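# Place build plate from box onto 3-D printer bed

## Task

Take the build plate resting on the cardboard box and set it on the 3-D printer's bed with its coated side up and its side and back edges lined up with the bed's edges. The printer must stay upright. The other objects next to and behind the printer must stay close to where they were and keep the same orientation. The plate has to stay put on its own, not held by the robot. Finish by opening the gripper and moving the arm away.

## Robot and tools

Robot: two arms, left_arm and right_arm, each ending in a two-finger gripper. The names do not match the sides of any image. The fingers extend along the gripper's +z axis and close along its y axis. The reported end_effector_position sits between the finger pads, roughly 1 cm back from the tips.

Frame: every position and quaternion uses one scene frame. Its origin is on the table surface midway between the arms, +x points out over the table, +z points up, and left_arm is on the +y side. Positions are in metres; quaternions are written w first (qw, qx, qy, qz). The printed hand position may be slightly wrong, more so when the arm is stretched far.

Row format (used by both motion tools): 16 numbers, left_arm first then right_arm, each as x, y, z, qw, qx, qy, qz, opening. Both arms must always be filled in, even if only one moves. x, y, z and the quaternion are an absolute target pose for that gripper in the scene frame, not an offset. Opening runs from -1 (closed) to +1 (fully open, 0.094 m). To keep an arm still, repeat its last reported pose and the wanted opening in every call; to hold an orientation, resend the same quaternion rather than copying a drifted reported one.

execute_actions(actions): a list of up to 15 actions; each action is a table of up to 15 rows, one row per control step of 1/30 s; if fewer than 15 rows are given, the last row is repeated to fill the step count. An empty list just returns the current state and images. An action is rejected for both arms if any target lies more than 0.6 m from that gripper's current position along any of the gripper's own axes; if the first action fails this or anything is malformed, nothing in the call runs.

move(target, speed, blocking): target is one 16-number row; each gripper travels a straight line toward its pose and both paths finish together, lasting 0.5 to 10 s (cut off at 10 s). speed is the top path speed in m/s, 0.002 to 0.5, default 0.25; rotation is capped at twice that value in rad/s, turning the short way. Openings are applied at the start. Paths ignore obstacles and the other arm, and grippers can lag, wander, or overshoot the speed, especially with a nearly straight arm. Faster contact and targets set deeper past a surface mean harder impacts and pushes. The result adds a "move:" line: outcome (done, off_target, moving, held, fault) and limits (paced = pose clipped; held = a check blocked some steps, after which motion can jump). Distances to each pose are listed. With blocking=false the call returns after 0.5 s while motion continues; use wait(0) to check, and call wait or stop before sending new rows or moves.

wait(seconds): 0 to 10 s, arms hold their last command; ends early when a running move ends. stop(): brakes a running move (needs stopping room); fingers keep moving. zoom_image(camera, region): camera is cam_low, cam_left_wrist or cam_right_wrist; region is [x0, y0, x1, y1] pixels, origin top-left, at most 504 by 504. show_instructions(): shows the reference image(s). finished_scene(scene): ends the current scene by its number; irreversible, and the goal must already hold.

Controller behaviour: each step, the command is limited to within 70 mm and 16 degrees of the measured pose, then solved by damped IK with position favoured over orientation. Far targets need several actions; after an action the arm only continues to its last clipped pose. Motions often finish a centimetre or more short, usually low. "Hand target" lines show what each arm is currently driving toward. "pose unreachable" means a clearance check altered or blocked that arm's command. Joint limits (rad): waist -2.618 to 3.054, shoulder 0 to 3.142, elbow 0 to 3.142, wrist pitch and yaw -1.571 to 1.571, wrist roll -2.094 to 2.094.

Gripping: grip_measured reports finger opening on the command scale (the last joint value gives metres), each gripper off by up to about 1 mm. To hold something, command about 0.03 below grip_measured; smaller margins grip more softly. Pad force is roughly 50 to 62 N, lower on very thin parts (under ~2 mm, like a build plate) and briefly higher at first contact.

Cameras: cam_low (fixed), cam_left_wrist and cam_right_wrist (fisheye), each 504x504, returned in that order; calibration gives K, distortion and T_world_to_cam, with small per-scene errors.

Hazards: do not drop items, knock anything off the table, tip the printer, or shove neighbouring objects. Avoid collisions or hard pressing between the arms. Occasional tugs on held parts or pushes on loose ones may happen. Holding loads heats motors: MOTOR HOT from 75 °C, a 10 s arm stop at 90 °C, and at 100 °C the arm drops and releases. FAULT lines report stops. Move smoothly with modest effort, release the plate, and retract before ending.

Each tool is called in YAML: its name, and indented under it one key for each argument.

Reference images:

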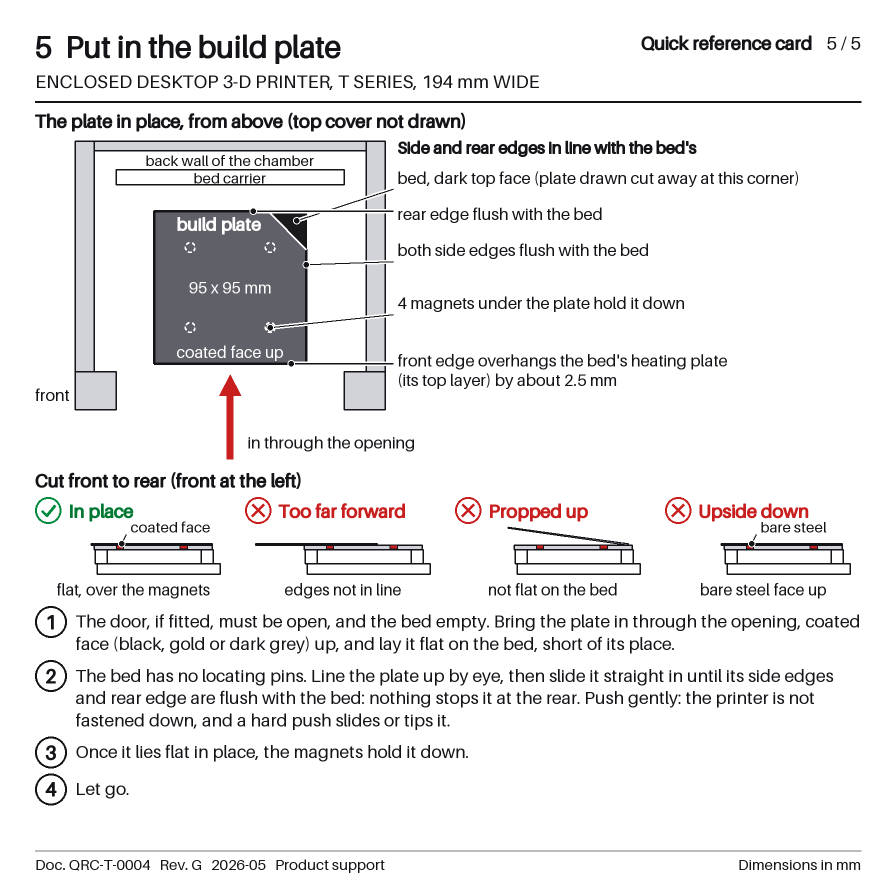

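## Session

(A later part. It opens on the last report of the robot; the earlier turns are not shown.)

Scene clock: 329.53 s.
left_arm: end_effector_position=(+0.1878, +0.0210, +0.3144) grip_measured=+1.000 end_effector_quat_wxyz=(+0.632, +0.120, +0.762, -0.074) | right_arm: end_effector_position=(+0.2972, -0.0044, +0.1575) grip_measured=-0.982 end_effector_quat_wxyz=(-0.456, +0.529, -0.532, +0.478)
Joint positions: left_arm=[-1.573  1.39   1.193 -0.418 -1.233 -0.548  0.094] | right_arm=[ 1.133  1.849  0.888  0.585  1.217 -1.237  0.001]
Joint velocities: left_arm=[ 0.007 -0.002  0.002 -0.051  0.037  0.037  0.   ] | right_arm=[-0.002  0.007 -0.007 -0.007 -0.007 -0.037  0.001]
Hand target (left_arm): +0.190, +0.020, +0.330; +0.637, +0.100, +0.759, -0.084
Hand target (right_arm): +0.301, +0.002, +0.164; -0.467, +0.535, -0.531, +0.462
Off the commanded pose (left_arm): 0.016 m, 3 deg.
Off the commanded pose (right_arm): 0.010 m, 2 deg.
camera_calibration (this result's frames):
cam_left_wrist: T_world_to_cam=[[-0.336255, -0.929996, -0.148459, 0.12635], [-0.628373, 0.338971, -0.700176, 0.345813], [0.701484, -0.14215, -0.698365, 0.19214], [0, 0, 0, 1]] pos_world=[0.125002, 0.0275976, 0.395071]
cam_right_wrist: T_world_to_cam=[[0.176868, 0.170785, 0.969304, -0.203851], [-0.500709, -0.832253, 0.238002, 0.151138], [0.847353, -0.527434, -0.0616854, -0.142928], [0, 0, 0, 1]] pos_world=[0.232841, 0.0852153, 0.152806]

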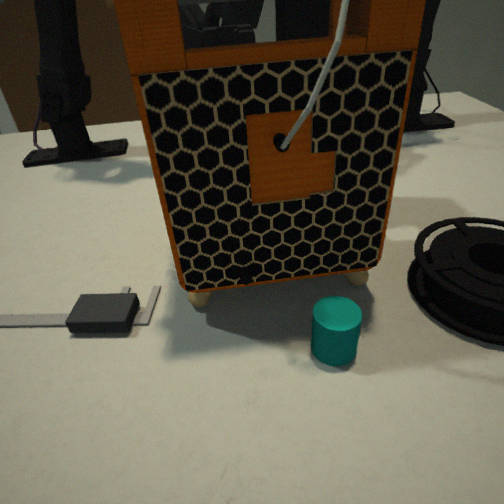

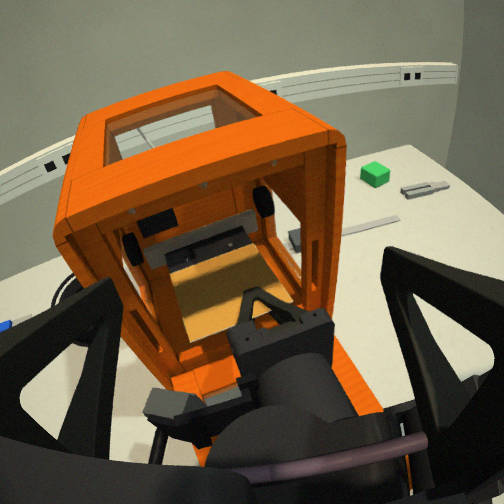

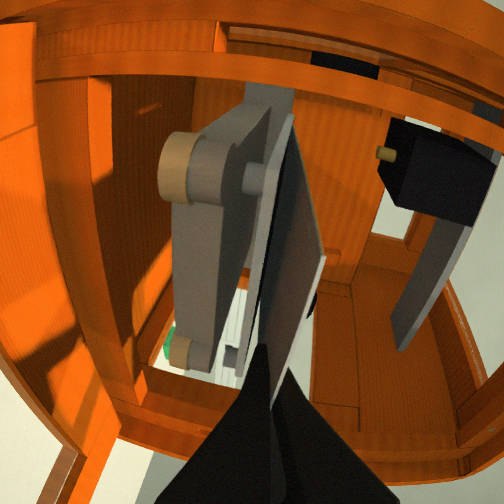

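Aligned. Open slowly.

execute_actions:
  actions:
    - [[0.19,0.02,0.33,0.637,0.1,0.759,-0.084,1,0.301,0.002,0.164,0.466,-0.536,0.5315,-0.462,-0.9]]
    - [[0.19,0.02,0.33,0.637,0.1,0.759,-0.084,1,0.301,0.002,0.164,0.466,-0.536,0.5315,-0.462,-0.75]]
    - [[0.19,0.02,0.33,0.637,0.1,0.759,-0.084,1,0.301,0.002,0.164,0.466,-0.536,0.5315,-0.462,-0.55]]
    - [[0.19,0.02,0.33,0.637,0.1,0.759,-0.084,1,0.301,0.002,0.164,0.466,-0.536,0.5315,-0.462,-0.3]]
    - [[0.19,0.02,0.33,0.637,0.1,0.759,-0.084,1,0.301,0.002,0.164,0.466,-0.536,0.5315,-0.462,-0.1]]

zoom_image:
  camera: "cam_left_wrist"
  region: [145,205,305,365]

Scene clock: 343.27 s.
left_arm: end_effector_position=(+0.1878, +0.0210, +0.3144) grip_measured=+1.000 end_effector_quat_wxyz=(+0.632, +0.120, +0.762, -0.074) | right_arm: end_effector_position=(+0.2967, +0.0018, +0.1539) grip_measured=-0.101 end_effector_quat_wxyz=(-0.459, +0.544, -0.525, +0.466)
Joint positions: left_arm=[-1.573  1.39   1.193 -0.418 -1.233 -0.548  0.094] | right_arm=[ 1.133  1.849  0.888  0.575  1.177 -1.237  0.042]
Joint velocities: left_arm=[-0.012 -0.002 -0.002 -0.066  0.007  0.051  0.   ] | right_arm=[ 0.002  0.007  0.002  0.022  0.022 -0.095 -0.   ]
Hand target (left_arm): +0.190, +0.020, +0.330; +0.637, +0.100, +0.759, -0.084
Hand target (right_arm): +0.301, +0.002, +0.164; -0.466, +0.536, -0.531, +0.462
Off the commanded pose (left_arm): 0.016 m, 3 deg.
Off the commanded pose (right_arm): 0.011 m, 1 deg.
camera_calibration (this result's frames):
cam_left_wrist: T_world_to_cam=[[-0.336255, -0.929996, -0.148459, 0.12635], [-0.628373, 0.338971, -0.700176, 0.345813], [0.701484, -0.14215, -0.698365, 0.19214], [0, 0, 0, 1]] pos_world=[0.125002, 0.0275976, 0.395071]
cam_right_wrist: T_world_to_cam=[[0.186917, 0.180818, 0.965591, -0.203761], [-0.465261, -0.849394, 0.249123, 0.144787], [0.865213, -0.495817, -0.074639, -0.142836], [0, 0, 0, 1]] pos_world=[0.229034, 0.0890045, 0.150019]

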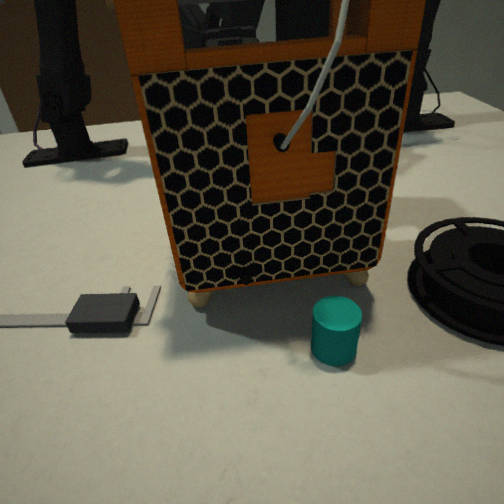

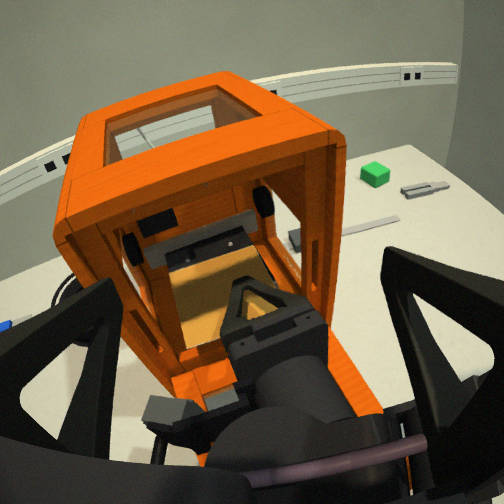

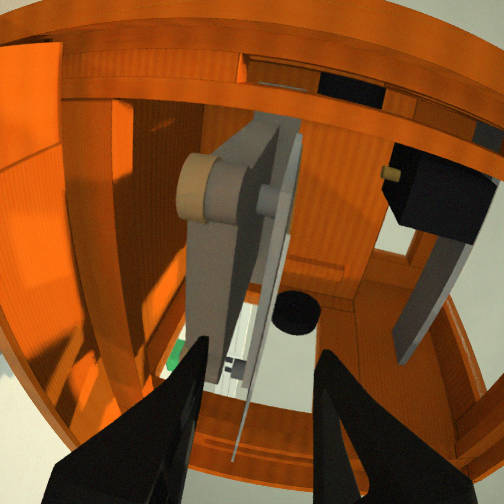

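Region (145, 205, 305, 365) of cam_left_wrist's 504x504 image, scaled by 3.150, with more detail than that image has.

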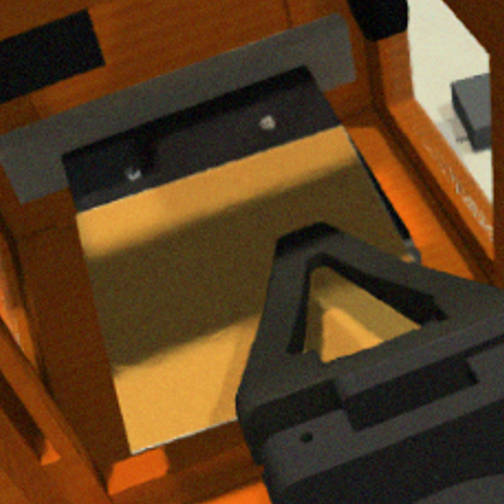

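move:
  target: [0.19,0.13,0.34,0.637,0.1,0.759,-0.084,1,0.245,0.005,0.158,0.464,-0.534,0.534,-0.464,-0.1]
  speed: 0.08

move:
  target: [0.19,0.13,0.34,0.637,0.1,0.759,-0.084,1,0.25,0.015,0.155,0.609,0,0.793,0,0.4]
  speed: 0.3

Scene clock: 359.87 s.
left_arm: end_effector_position=(+0.1870, +0.1214, +0.3439) grip_measured=+1.000 end_effector_quat_wxyz=(+0.634, +0.104, +0.760, -0.094) | right_arm: end_effector_position=(+0.2482, +0.0045, +0.1469) grip_measured=-0.101 end_effector_quat_wxyz=(-0.454, +0.545, -0.527, +0.468)
Joint positions: left_arm=[-1.573  1.005  1.053 -0.611 -1.232 -0.548  0.094] | right_arm=[ 1.272  1.82   0.888  0.329  1.304 -1.016  0.042]
Joint velocities: left_arm=[-0.027 -0.002  0.002 -0.037  0.022 -0.066  0.   ] | right_arm=[-0.007 -0.017  0.012 -0.051 -0.051  0.022 -0.   ]
Hand target (left_arm): +0.189, +0.129, +0.342; +0.637, +0.100, +0.759, -0.084
Hand target (right_arm): +0.245, +0.005, +0.158; -0.464, +0.533, -0.533, +0.465
Off the commanded pose (left_arm): 0.010 m, 1 deg.
Off the commanded pose (right_arm): 0.012 m, 2 deg.
move: off_target (right_arm)
camera_calibration (this result's frames):
cam_left_wrist: T_world_to_cam=[[-0.336855, -0.936229, -0.100015, 0.208088], [-0.628215, 0.302604, -0.716782, 0.342018], [0.701337, -0.178621, -0.690087, 0.229112], [0, 0, 0, 1]] pos_world=[0.124271, 0.132247, 0.424071]
cam_right_wrist: T_world_to_cam=[[0.193273, 0.186904, 0.963178, -0.189695], [-0.46883, -0.844768, 0.258003, 0.125745], [0.861884, -0.501432, -0.0756453, -0.0990791], [0, 0, 0, 1]] pos_world=[0.181011, 0.0919989, 0.142773]

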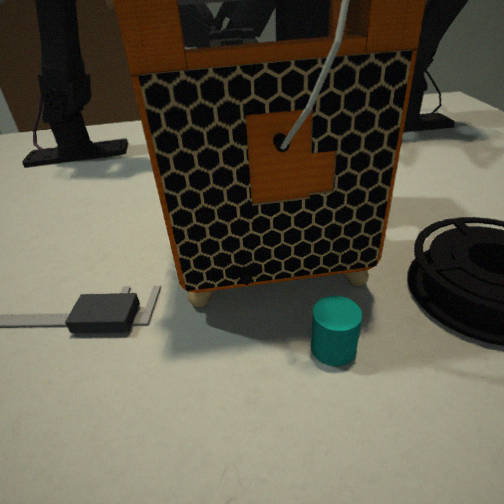

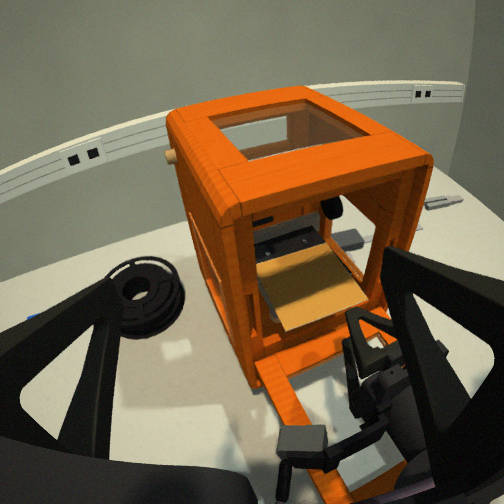

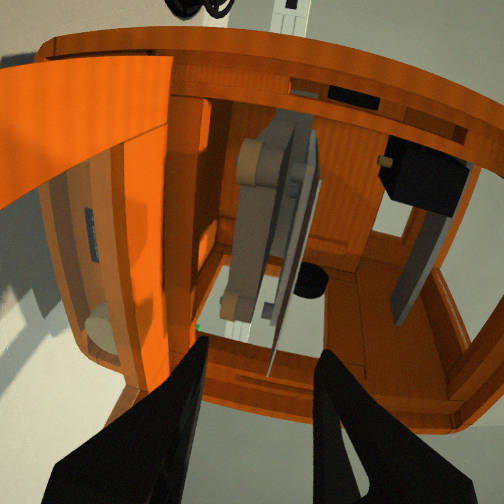

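Scene clock: 363.13 s.
left_arm: end_effector_position=(+0.1870, +0.1214, +0.3439) grip_measured=+1.000 end_effector_quat_wxyz=(+0.634, +0.104, +0.760, -0.094) | right_arm: end_effector_position=(+0.2459, +0.0134, +0.1436) grip_measured=+0.399 end_effector_quat_wxyz=(+0.608, -0.014, +0.794, -0.007)
Joint positions: left_arm=[-1.573  1.005  1.053 -0.611 -1.232 -0.548  0.094] | right_arm=[ 1.272  1.82   1.038 -0.098  1.227  0.821  0.066]
Joint velocities: left_arm=[-0.012 -0.002 -0.002 -0.037 -0.081 -0.051  0.   ] | right_arm=[-0.012  0.002  0.002 -0.139 -0.11   0.066  0.   ]
Hand target (left_arm): +0.190, +0.130, +0.340; +0.637, +0.100, +0.760, -0.084
Hand target (right_arm): +0.250, +0.014, +0.154; +0.609, +0.000, +0.793, +0.001
Off the commanded pose (left_arm): 0.010 m, 1 deg.
Off the commanded pose (right_arm): 0.012 m, 2 deg.
move: off_target (right_arm)
camera_calibration (this result's frames):
cam_left_wrist: T_world_to_cam=[[-0.336855, -0.936229, -0.100015, 0.208088], [-0.628215, 0.302604, -0.716782, 0.342018], [0.701337, -0.178621, -0.690087, 0.229112], [0, 0, 0, 1]] pos_world=[0.124271, 0.132247, 0.424071]
cam_right_wrist: T_world_to_cam=[[0.100133, -0.981197, 0.165004, -0.0345447], [-0.705897, -0.18693, -0.683203, 0.317768], [0.701201, -0.0480648, -0.711342, 0.0318686], [0, 0, 0, 1]] pos_world=[0.205424, 0.0270369, 0.24547]

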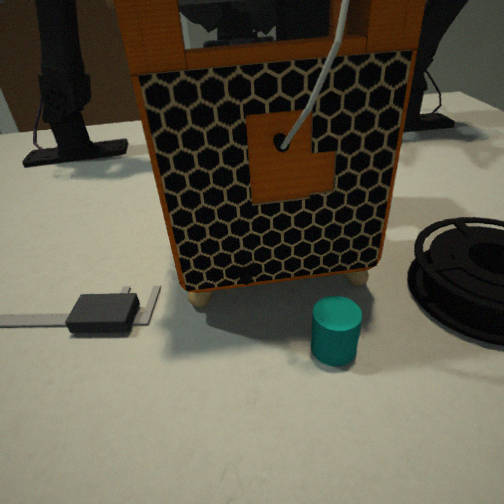

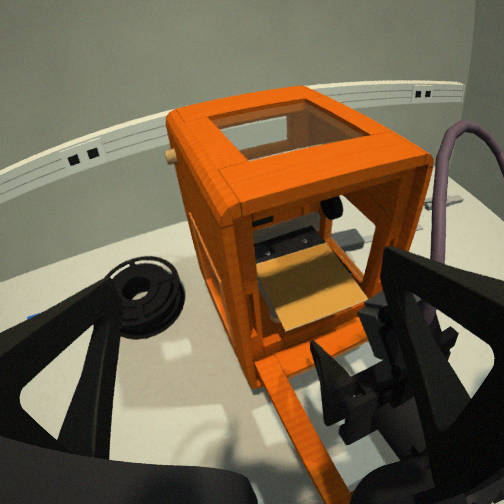

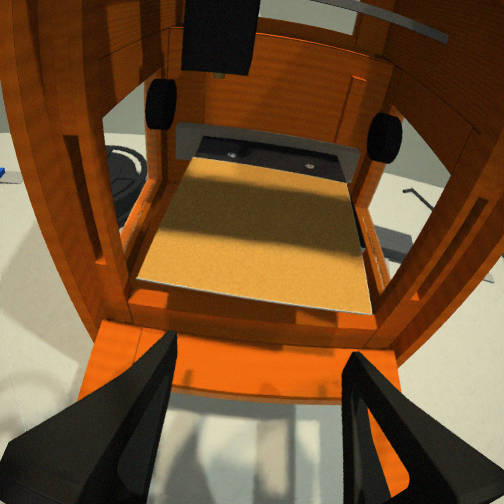

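move:
  target: [0.19,0.13,0.34,0.637,0.1,0.759,-0.084,1,0.265,0.02,0.161,0.63,0,0.777,0,0.4]
  speed: 0.05

Scene clock: 377.17 s.
left_arm: end_effector_position=(+0.1870, +0.1214, +0.3439) grip_measured=+1.000 end_effector_quat_wxyz=(+0.634, +0.104, +0.760, -0.094) | right_arm: end_effector_position=(+0.2605, +0.0229, +0.1612) grip_measured=+0.399 end_effector_quat_wxyz=(+0.626, -0.003, +0.780, +0.011)
Joint positions: left_arm=[-1.573  1.005  1.053 -0.611 -1.232 -0.548  0.094] | right_arm=[1.241 1.82  1.038 0.092 1.226 0.675 0.066]
Joint velocities: left_arm=[-0.017  0.002 -0.017 -0.022  0.051 -0.037  0.   ] | right_arm=[ 0.017  0.007  0.002 -0.022  0.007 -0.037  0.001]
Hand target (left_arm): +0.190, +0.130, +0.340; +0.637, +0.100, +0.760, -0.084
Hand target (right_arm): +0.265, +0.021, +0.161; +0.630, -0.000, +0.777, +0.000
Off the commanded pose (left_arm): 0.010 m, 1 deg.
Off the commanded pose (right_arm): 0.005 m, 1 deg.
move: done
camera_calibration (this result's frames):
cam_left_wrist: T_world_to_cam=[[-0.336855, -0.936229, -0.100015, 0.208088], [-0.628215, 0.302604, -0.716782, 0.342018], [0.701337, -0.178621, -0.690087, 0.229112], [0, 0, 0, 1]] pos_world=[0.124271, 0.132247, 0.424071]
cam_right_wrist: T_world_to_cam=[[0.0983847, -0.986992, 0.127147, -0.0228611], [-0.672956, -0.16011, -0.722146, 0.338867], [0.73311, -0.0145164, -0.679955, 0.0204519], [0, 0, 0, 1]] pos_world=[0.215298, 0.0319893, 0.261525]

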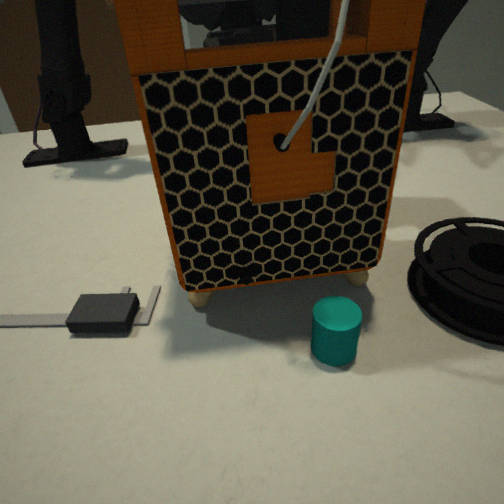

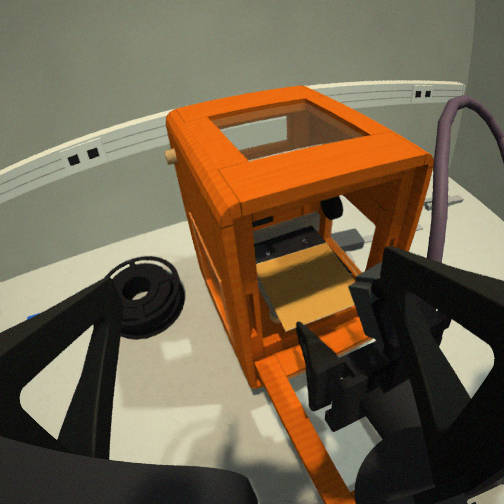

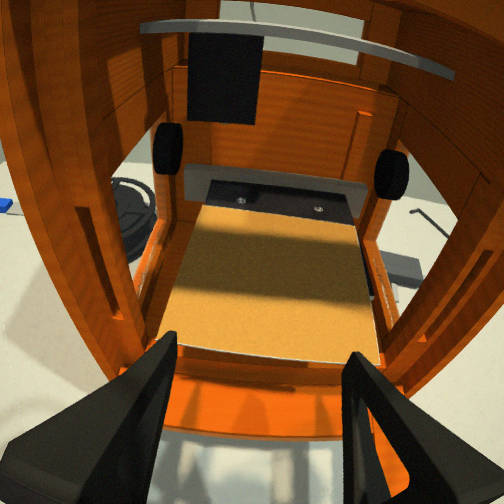

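move:
  target: [0.19,0.13,0.34,0.637,0.1,0.759,-0.084,1,0.267,0.017,0.147,0.63,0,0.777,0,0.4]
  speed: 0.03

move:
  target: [0.19,0.13,0.34,0.637,0.1,0.759,-0.084,1,0.29,0.017,0.147,0.63,0,0.777,0,0.4]
  speed: 0.015

Scene clock: 389.63 s.
left_arm: end_effector_position=(+0.1870, +0.1214, +0.3439) grip_measured=+1.000 end_effector_quat_wxyz=(+0.634, +0.104, +0.760, -0.094) | right_arm: end_effector_position=(+0.2639, +0.0238, +0.1550) grip_measured=+0.399 end_effector_quat_wxyz=(+0.630, +0.005, +0.777, +0.017)
Joint positions: left_arm=[-1.573  1.005  1.053 -0.611 -1.232 -0.548  0.094] | right_arm=[1.234 1.841 1.021 0.165 1.226 0.661 0.066]
Joint velocities: left_arm=[-0.002 -0.017 -0.012  0.022 -0.007 -0.007  0.   ] | right_arm=[-0.012 -0.002 -0.002  0.11  -0.037 -0.095 -0.001]
Hand target (left_arm): +0.190, +0.130, +0.340; +0.637, +0.100, +0.760, -0.084
Hand target (right_arm): +0.267, +0.017, +0.147; +0.629, +0.000, +0.777, +0.000
Off the commanded pose (left_arm): 0.010 m, 1 deg.
Off the commanded pose (right_arm): 0.011 m, 2 deg.
move: off_target (right_arm)
camera_calibration (this result's frames):
cam_left_wrist: T_world_to_cam=[[-0.336855, -0.936229, -0.100015, 0.208088], [-0.628215, 0.302604, -0.716782, 0.342018], [0.701337, -0.178621, -0.690087, 0.229112], [0, 0, 0, 1]] pos_world=[0.124271, 0.132247, 0.424071]
cam_right_wrist: T_world_to_cam=[[0.0927488, -0.989691, 0.109126, -0.0172188], [-0.667285, -0.143128, -0.730921, 0.336284], [0.739005, -0.00502643, -0.673681, 0.0110121], [0, 0, 0, 1]] pos_world=[0.217856, 0.0311457, 0.255095]

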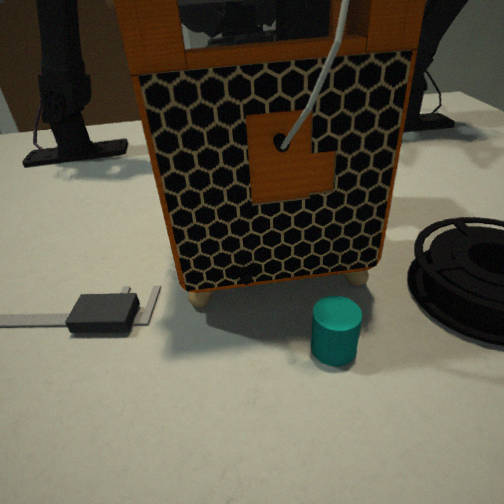

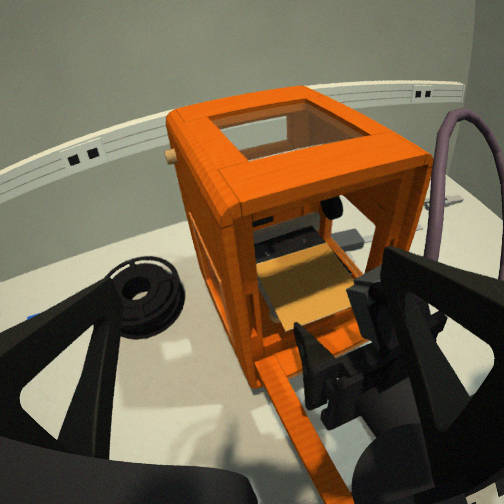

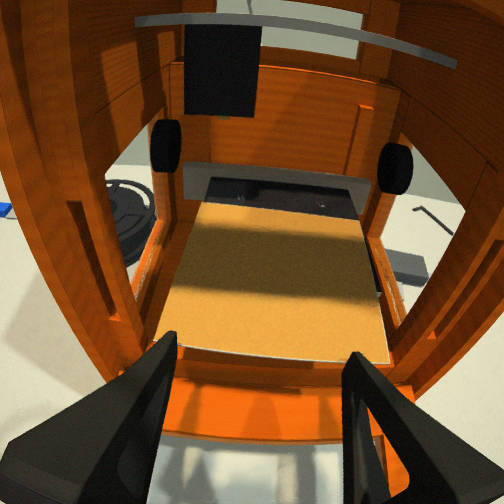

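Scene clock: 391.73 s.
left_arm: end_effector_position=(+0.1870, +0.1214, +0.3439) grip_measured=+1.000 end_effector_quat_wxyz=(+0.634, +0.104, +0.760, -0.094) | right_arm: end_effector_position=(+0.2865, +0.0210, +0.1591) grip_measured=+0.399 end_effector_quat_wxyz=(+0.635, +0.012, +0.772, +0.015)
Joint positions: left_arm=[-1.573  1.005  1.053 -0.611 -1.232 -0.548  0.094] | right_arm=[1.175 1.856 1.021 0.281 1.196 0.561 0.066]
Joint velocities: left_arm=[ 0.022 -0.022 -0.012  0.007  0.022 -0.037  0.   ] | right_arm=[-0.022  0.002 -0.022 -0.022 -0.022  0.007 -0.   ]
Hand target (left_arm): +0.190, +0.130, +0.340; +0.637, +0.100, +0.760, -0.084
Hand target (right_arm): +0.290, +0.017, +0.147; +0.629, +0.000, +0.777, +0.001
Off the commanded pose (left_arm): 0.010 m, 1 deg.
Off the commanded pose (right_arm): 0.013 m, 2 deg.
move: off_target (right_arm)
camera_calibration (this result's frames):
cam_left_wrist: T_world_to_cam=[[-0.336855, -0.936229, -0.100015, 0.208088], [-0.628215, 0.302604, -0.716782, 0.342018], [0.701337, -0.178621, -0.690087, 0.229112], [0, 0, 0, 1]] pos_world=[0.124271, 0.132247, 0.424071]
cam_right_wrist: T_world_to_cam=[[0.0765953, -0.991477, 0.105392, -0.0172876], [-0.659187, -0.129661, -0.740716, 0.352888], [0.748068, -0.0127376, -0.6635, -0.007007], [0, 0, 0, 1]] pos_world=[0.239185, 0.0285264, 0.258562]

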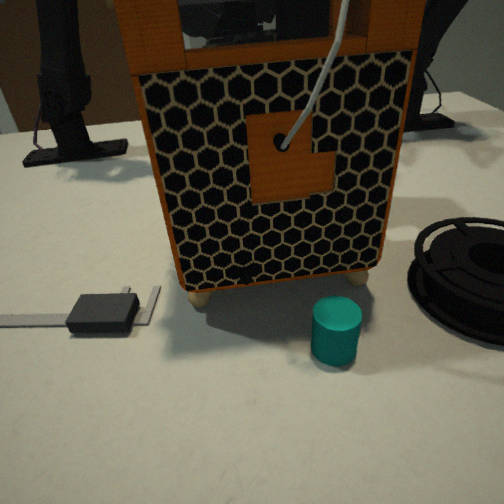

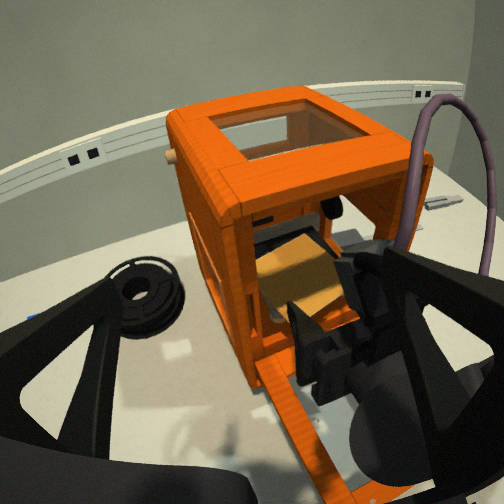

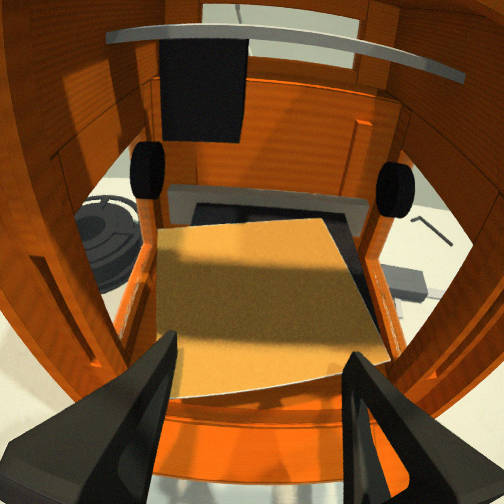

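move:
  target: [0.19,0.13,0.34,0.637,0.1,0.759,-0.084,1,0.255,0.012,0.152,0.63,0,0.777,0,0.4]
  speed: 0.04

move:
  target: [0.19,0.13,0.34,0.637,0.1,0.759,-0.084,1,0.264,0.010,0.137,0.63,0,0.777,0,0.25]
  speed: 0.03

Scene clock: 400.23 s.
left_arm: end_effector_position=(+0.1870, +0.1214, +0.3439) grip_measured=+1.000 end_effector_quat_wxyz=(+0.634, +0.104, +0.760, -0.094) | right_arm: end_effector_position=(+0.2598, +0.0176, +0.1484) grip_measured=+0.399 end_effector_quat_wxyz=(+0.627, -0.001, +0.779, +0.005)
Joint positions: left_arm=[-1.573  1.005  1.053 -0.611 -1.232 -0.548  0.094] | right_arm=[1.241 1.838 1.006 0.121 1.236 0.689 0.066]
Joint velocities: left_arm=[-0.022 -0.007 -0.022 -0.066 -0.022  0.022  0.   ] | right_arm=[-0.002  0.017 -0.002 -0.051 -0.066  0.022 -0.001]
Hand target (left_arm): +0.190, +0.130, +0.340; +0.637, +0.100, +0.760, -0.084
Hand target (right_arm): +0.255, +0.012, +0.152; +0.630, -0.000, +0.776, -0.001
Off the commanded pose (left_arm): 0.010 m, 1 deg.
Off the commanded pose (right_arm): 0.008 m, 1 deg.
move: done
camera_calibration (this result's frames):
cam_left_wrist: T_world_to_cam=[[-0.336855, -0.936229, -0.100015, 0.208088], [-0.628215, 0.302604, -0.716782, 0.342018], [0.701337, -0.178621, -0.690087, 0.229112], [0, 0, 0, 1]] pos_world=[0.124271, 0.132247, 0.424071]
cam_right_wrist: T_world_to_cam=[[0.0871624, -0.986949, 0.135407, -0.0247284], [-0.6738, -0.158524, -0.721709, 0.328457], [0.733754, -0.0283316, -0.678824, 0.0121137], [0, 0, 0, 1]] pos_world=[0.214582, 0.0280058, 0.248622]

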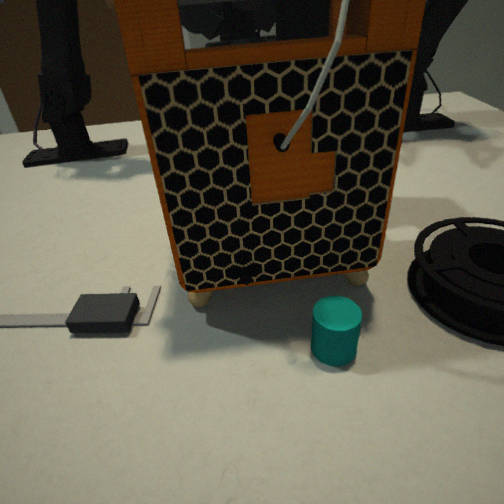

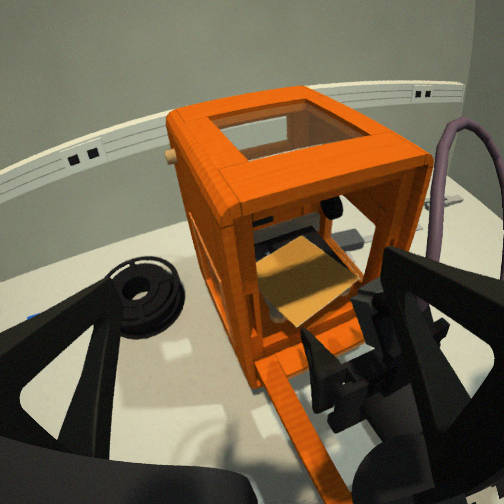

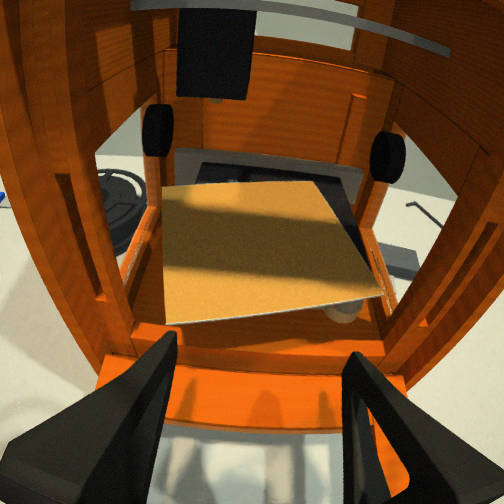

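Scene clock: 400.93 s.
left_arm: end_effector_position=(+0.1870, +0.1214, +0.3439) grip_measured=+1.000 end_effector_quat_wxyz=(+0.634, +0.104, +0.760, -0.094) | right_arm: end_effector_position=(+0.2595, +0.0166, +0.1460) grip_measured=+0.251 end_effector_quat_wxyz=(+0.631, +0.005, +0.775, +0.016)
Joint positions: left_arm=[-1.573  1.005  1.053 -0.611 -1.232 -0.548  0.094] | right_arm=[1.241 1.838 0.973 0.201 1.236 0.669 0.059]
Joint velocities: left_arm=[ 0.017 -0.027 -0.012 -0.007  0.051 -0.037  0.   ] | right_arm=[ 0.002 -0.012 -0.007  0.081 -0.022 -0.081 -0.   ]
Hand target (left_arm): +0.190, +0.130, +0.340; +0.637, +0.100, +0.760, -0.084
Hand target (right_arm): +0.264, +0.010, +0.137; +0.629, -0.000, +0.777, -0.000
Off the commanded pose (left_arm): 0.010 m, 1 deg.
Off the commanded pose (right_arm): 0.012 m, 2 deg.
move: off_target (right_arm)
camera_calibration (this result's frames):
cam_left_wrist: T_world_to_cam=[[-0.336855, -0.936229, -0.100015, 0.208088], [-0.628215, 0.302604, -0.716782, 0.342018], [0.701337, -0.178621, -0.690087, 0.229112], [0, 0, 0, 1]] pos_world=[0.124271, 0.132247, 0.424071]
cam_right_wrist: T_world_to_cam=[[0.0898894, -0.989661, 0.11176, -0.0226081], [-0.664707, -0.143179, -0.733256, 0.325491], [0.741677, -0.00837569, -0.670705, 0.00710336], [0, 0, 0, 1]] pos_world=[0.21312, 0.0242886, 0.245959]

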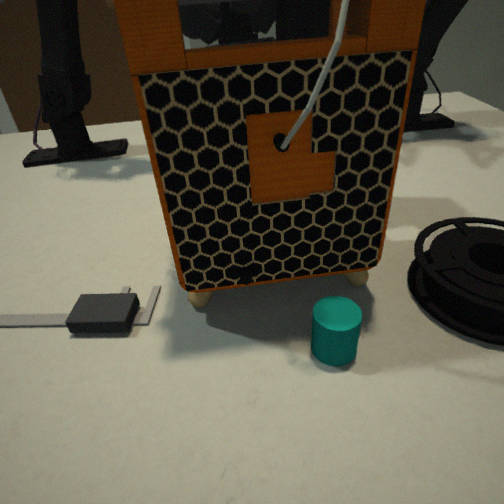

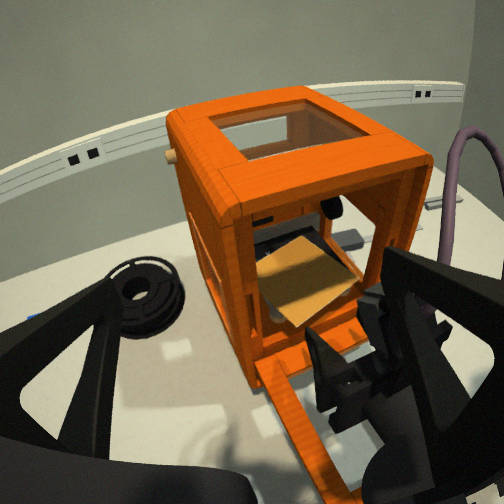

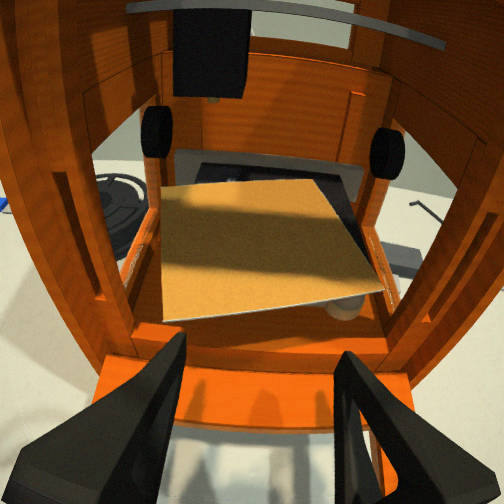

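move:
  target: [0.19,0.13,0.34,0.637,0.1,0.759,-0.084,1,0.292,0.010,0.139,0.63,0,0.777,0,0.2]
  speed: 0.015

Scene clock: 408.33 s.
left_arm: end_effector_position=(+0.1870, +0.1214, +0.3439) grip_measured=+1.000 end_effector_quat_wxyz=(+0.634, +0.104, +0.760, -0.094) | right_arm: end_effector_position=(+0.2882, +0.0144, +0.1472) grip_measured=+0.201 end_effector_quat_wxyz=(+0.632, +0.008, +0.774, +0.014)
Joint positions: left_arm=[-1.573  1.005  1.053 -0.611 -1.232 -0.548  0.094] | right_arm=[1.163 1.86  0.973 0.339 1.178 0.546 0.056]
Joint velocities: left_arm=[-0.012 -0.002 -0.012  0.022 -0.022  0.007  0.   ] | right_arm=[ 0.002 -0.007 -0.002  0.037 -0.11  -0.022  0.001]
Hand target (left_arm): +0.190, +0.130, +0.340; +0.637, +0.100, +0.760, -0.084
Hand target (right_arm): +0.292, +0.010, +0.139; +0.629, +0.000, +0.777, +0.001
Off the commanded pose (left_arm): 0.010 m, 1 deg.
Off the commanded pose (right_arm): 0.010 m, 2 deg.
move: done
camera_calibration (this result's frames):
cam_left_wrist: T_world_to_cam=[[-0.336855, -0.936229, -0.100015, 0.208088], [-0.628215, 0.302604, -0.716782, 0.342018], [0.701337, -0.178621, -0.690087, 0.229112], [0, 0, 0, 1]] pos_world=[0.124271, 0.132247, 0.424071]
cam_right_wrist: T_world_to_cam=[[0.0836534, -0.990297, 0.110968, -0.0255398], [-0.663475, -0.138438, -0.735279, 0.345007], [0.743507, -0.012116, -0.668618, -0.0141776], [0, 0, 0, 1]] pos_world=[0.241581, 0.0222982, 0.247031]

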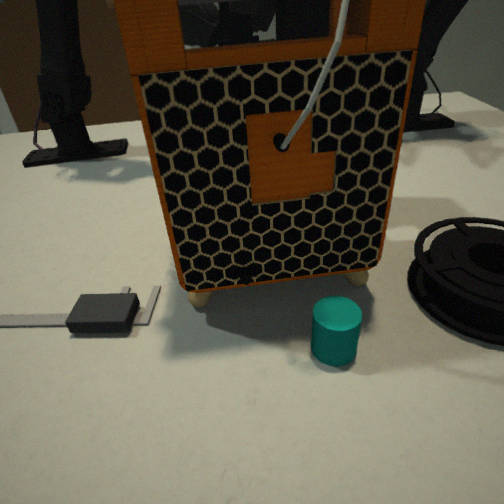

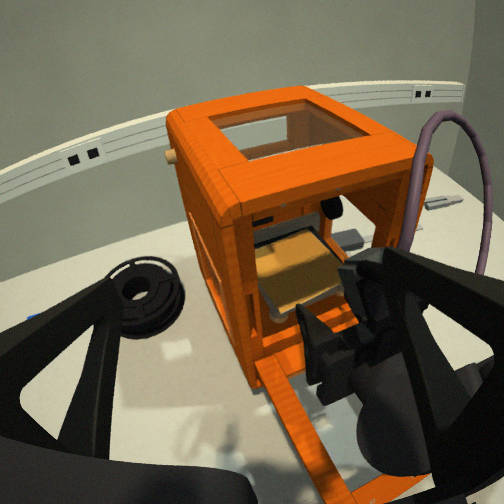

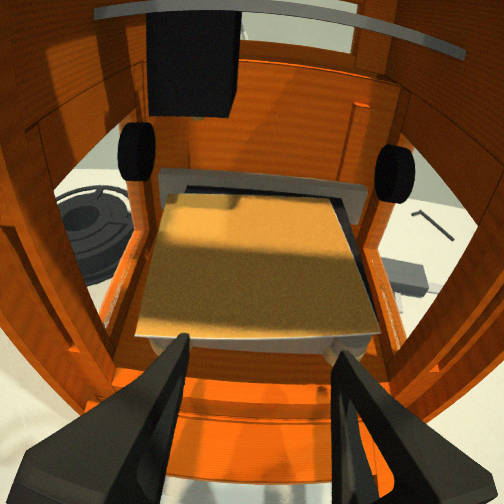

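execute_actions:
  actions:
    - [[0.19,0.13,0.34,0.637,0.1,0.759,-0.084,1,0.294,0.010,0.139,0.63,0,0.777,0,0.2]]
    - [[0.19,0.13,0.34,0.637,0.1,0.759,-0.084,1,0.296,0.010,0.139,0.63,0,0.777,0,0.2]]

zoom_image:
  camera: "cam_right_wrist"
  region: [120,140,400,380]

Scene clock: 415.20 s.
left_arm: end_effector_position=(+0.1870, +0.1214, +0.3439) grip_measured=+1.000 end_effector_quat_wxyz=(+0.634, +0.104, +0.760, -0.094) | right_arm: end_effector_position=(+0.2922, +0.0138, +0.1485) grip_measured=+0.201 end_effector_quat_wxyz=(+0.633, +0.007, +0.774, +0.014)
Joint positions: left_arm=[-1.573  1.005  1.053 -0.611 -1.232 -0.548  0.094] | right_arm=[1.152 1.86  0.973 0.356 1.169 0.527 0.056]
Joint velocities: left_arm=[-0.002 -0.012  0.007  0.022 -0.037 -0.066  0.   ] | right_arm=[ 0.012  0.007 -0.002  0.051 -0.037 -0.066 -0.001]
Hand target (left_arm): +0.190, +0.130, +0.340; +0.637, +0.100, +0.760, -0.084
Hand target (right_arm): +0.296, +0.010, +0.139; +0.629, +0.000, +0.777, +0.000
Off the commanded pose (left_arm): 0.010 m, 1 deg.
Off the commanded pose (right_arm): 0.011 m, 2 deg.
camera_calibration (this result's frames):
cam_left_wrist: T_world_to_cam=[[-0.336855, -0.936229, -0.100015, 0.208088], [-0.628215, 0.302604, -0.716782, 0.342018], [0.701337, -0.178621, -0.690087, 0.229112], [0, 0, 0, 1]] pos_world=[0.124271, 0.132247, 0.424071]
cam_right_wrist: T_world_to_cam=[[0.0838652, -0.990109, 0.112478, -0.0269138], [-0.66216, -0.139723, -0.736221, 0.348276], [0.744655, -0.012735, -0.667328, -0.0168544], [0, 0, 0, 1]] pos_world=[0.245422, 0.0217999, 0.248188]

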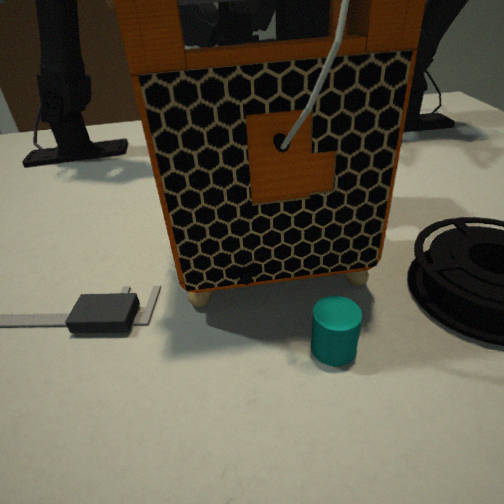

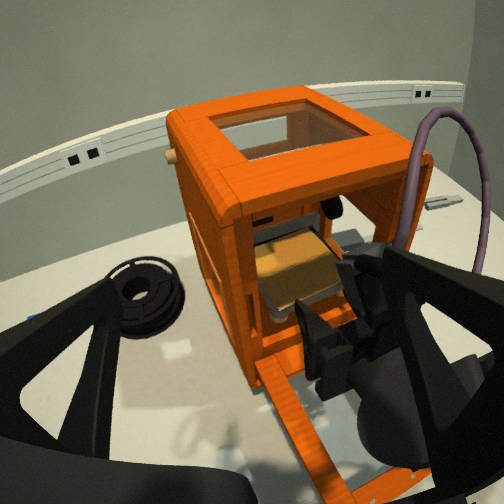

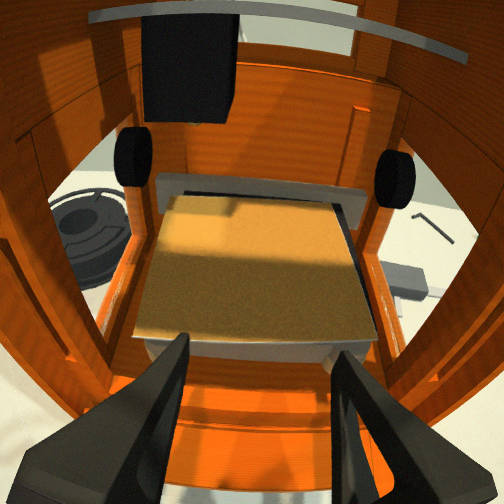

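Region (120, 140, 400, 380) of cam_right_wrist's 504x504 image, scaled by 1.800, with more detail than that image has; it fills the top 432 rows of this view, and the rest is white.

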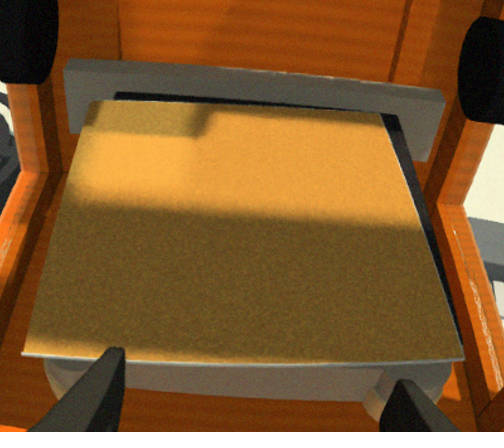

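move:
  target: [0.19,0.13,0.34,0.637,0.1,0.759,-0.084,1,0.28,0.015,0.175,0.6,0,0.8,0,0.2]
  speed: 0.05

move:
  target: [0.19,0.13,0.34,0.637,0.1,0.759,-0.084,1,0.31,0.018,0.165,0.6,0,0.8,0,0.2]
  speed: 0.03

Scene clock: 456.37 s.
left_arm: end_effector_position=(+0.1870, +0.1214, +0.3439) grip_measured=+1.000 end_effector_quat_wxyz=(+0.634, +0.104, +0.760, -0.094) | right_arm: end_effector_position=(+0.2830, +0.0085, +0.1602) grip_measured=+0.201 end_effector_quat_wxyz=(+0.597, -0.007, +0.802, -0.017)
Joint positions: left_arm=[-1.573  1.005  1.053 -0.611 -1.232 -0.548  0.094] | right_arm=[ 1.166  1.805  1.093 -0.072  1.153  0.702  0.056]
Joint velocities: left_arm=[-0.002 -0.012 -0.002  0.007  0.007  0.037  0.   ] | right_arm=[ 0.012 -0.002  0.002 -0.007 -0.007  0.125  0.   ]
Hand target (left_arm): +0.190, +0.130, +0.340; +0.637, +0.100, +0.760, -0.084
Hand target (right_arm): +0.280, +0.015, +0.175; +0.600, +0.000, +0.800, +0.000
Off the commanded pose (left_arm): 0.010 m, 1 deg.
Off the commanded pose (right_arm): 0.016 m, 2 deg.
move: off_target (right_arm)
camera_calibration (this result's frames):
cam_left_wrist: T_world_to_cam=[[-0.336855, -0.936229, -0.100015, 0.208088], [-0.628215, 0.302604, -0.716782, 0.342018], [0.701337, -0.178621, -0.690087, 0.229112], [0, 0, 0, 1]] pos_world=[0.124271, 0.132247, 0.424071]
cam_right_wrist: T_world_to_cam=[[0.0813811, -0.982247, 0.169022, -0.0410945], [-0.728473, -0.174359, -0.662515, 0.357348], [0.680224, -0.0692116, -0.72973, 0.026467], [0, 0, 0, 1]] pos_world=[0.245659, 0.0237736, 0.263008]

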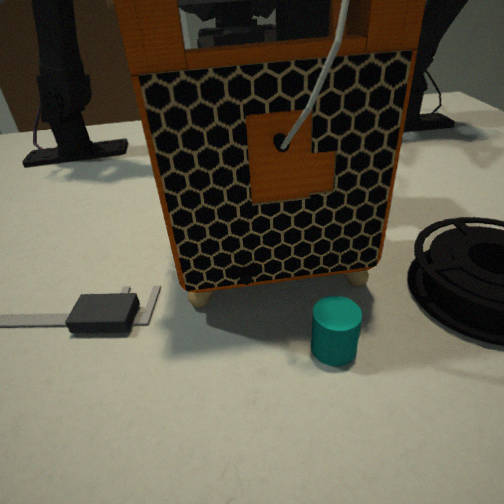

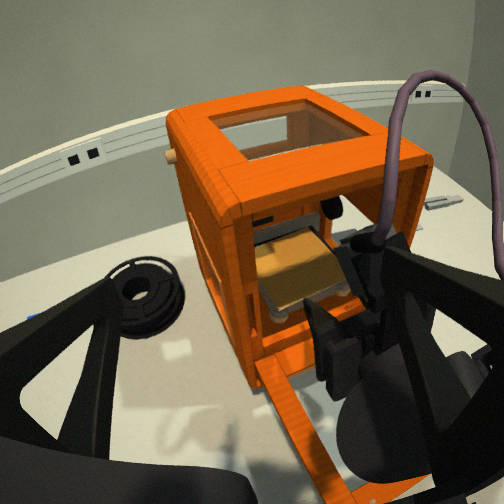

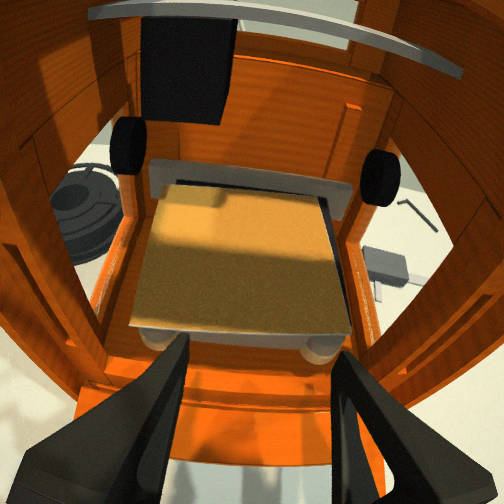

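Scene clock: 457.60 s.
left_arm: end_effector_position=(+0.1870, +0.1214, +0.3439) grip_measured=+1.000 end_effector_quat_wxyz=(+0.634, +0.104, +0.760, -0.094) | right_arm: end_effector_position=(+0.3032, +0.0130, +0.1600) grip_measured=+0.201 end_effector_quat_wxyz=(+0.599, -0.003, +0.801, -0.003)
Joint positions: left_arm=[-1.573  1.005  1.053 -0.611 -1.232 -0.548  0.094] | right_arm=[1.115 1.827 1.093 0.056 1.104 0.614 0.056]
Joint velocities: left_arm=[-0.007  0.002 -0.002  0.007  0.037 -0.022  0.   ] | right_arm=[-0.002 -0.002 -0.007  0.066  0.007 -0.066  0.001]
Hand target (left_arm): +0.190, +0.130, +0.340; +0.637, +0.100, +0.760, -0.084
Hand target (right_arm): +0.310, +0.018, +0.165; +0.600, -0.000, +0.800, +0.001
Off the commanded pose (left_arm): 0.010 m, 1 deg.
Off the commanded pose (right_arm): 0.010 m, 1 deg.
move: done
camera_calibration (this result's frames):
cam_left_wrist: T_world_to_cam=[[-0.336855, -0.936229, -0.100015, 0.208088], [-0.628215, 0.302604, -0.716782, 0.342018], [0.701337, -0.178621, -0.690087, 0.229112], [0, 0, 0, 1]] pos_world=[0.124271, 0.132247, 0.424071]
cam_right_wrist: T_world_to_cam=[[0.090721, -0.985464, 0.143634, -0.0370368], [-0.723531, -0.164327, -0.670447, 0.372351], [0.684304, -0.0431, -0.727922, 0.0110358], [0, 0, 0, 1]] pos_world=[0.265216, 0.0251646, 0.262995]

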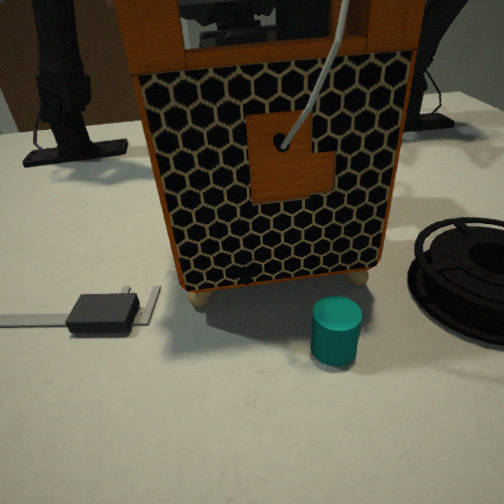

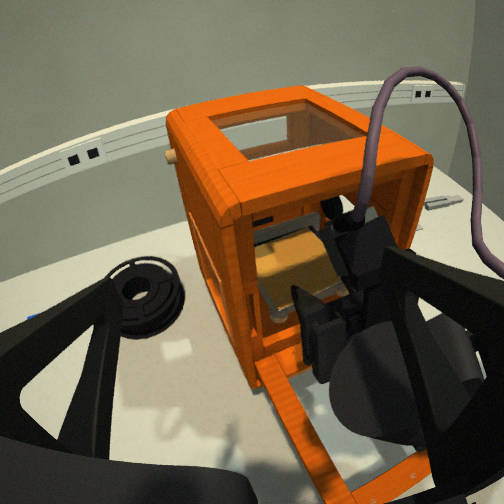

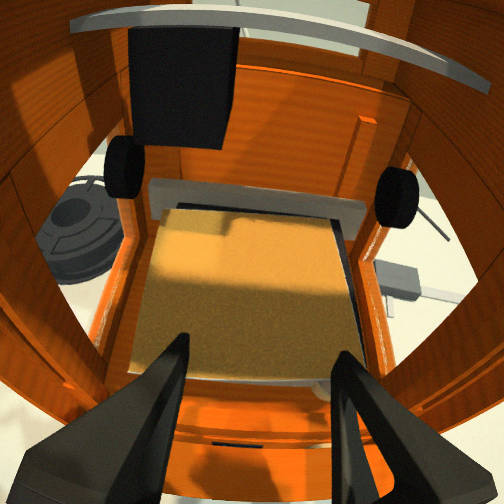

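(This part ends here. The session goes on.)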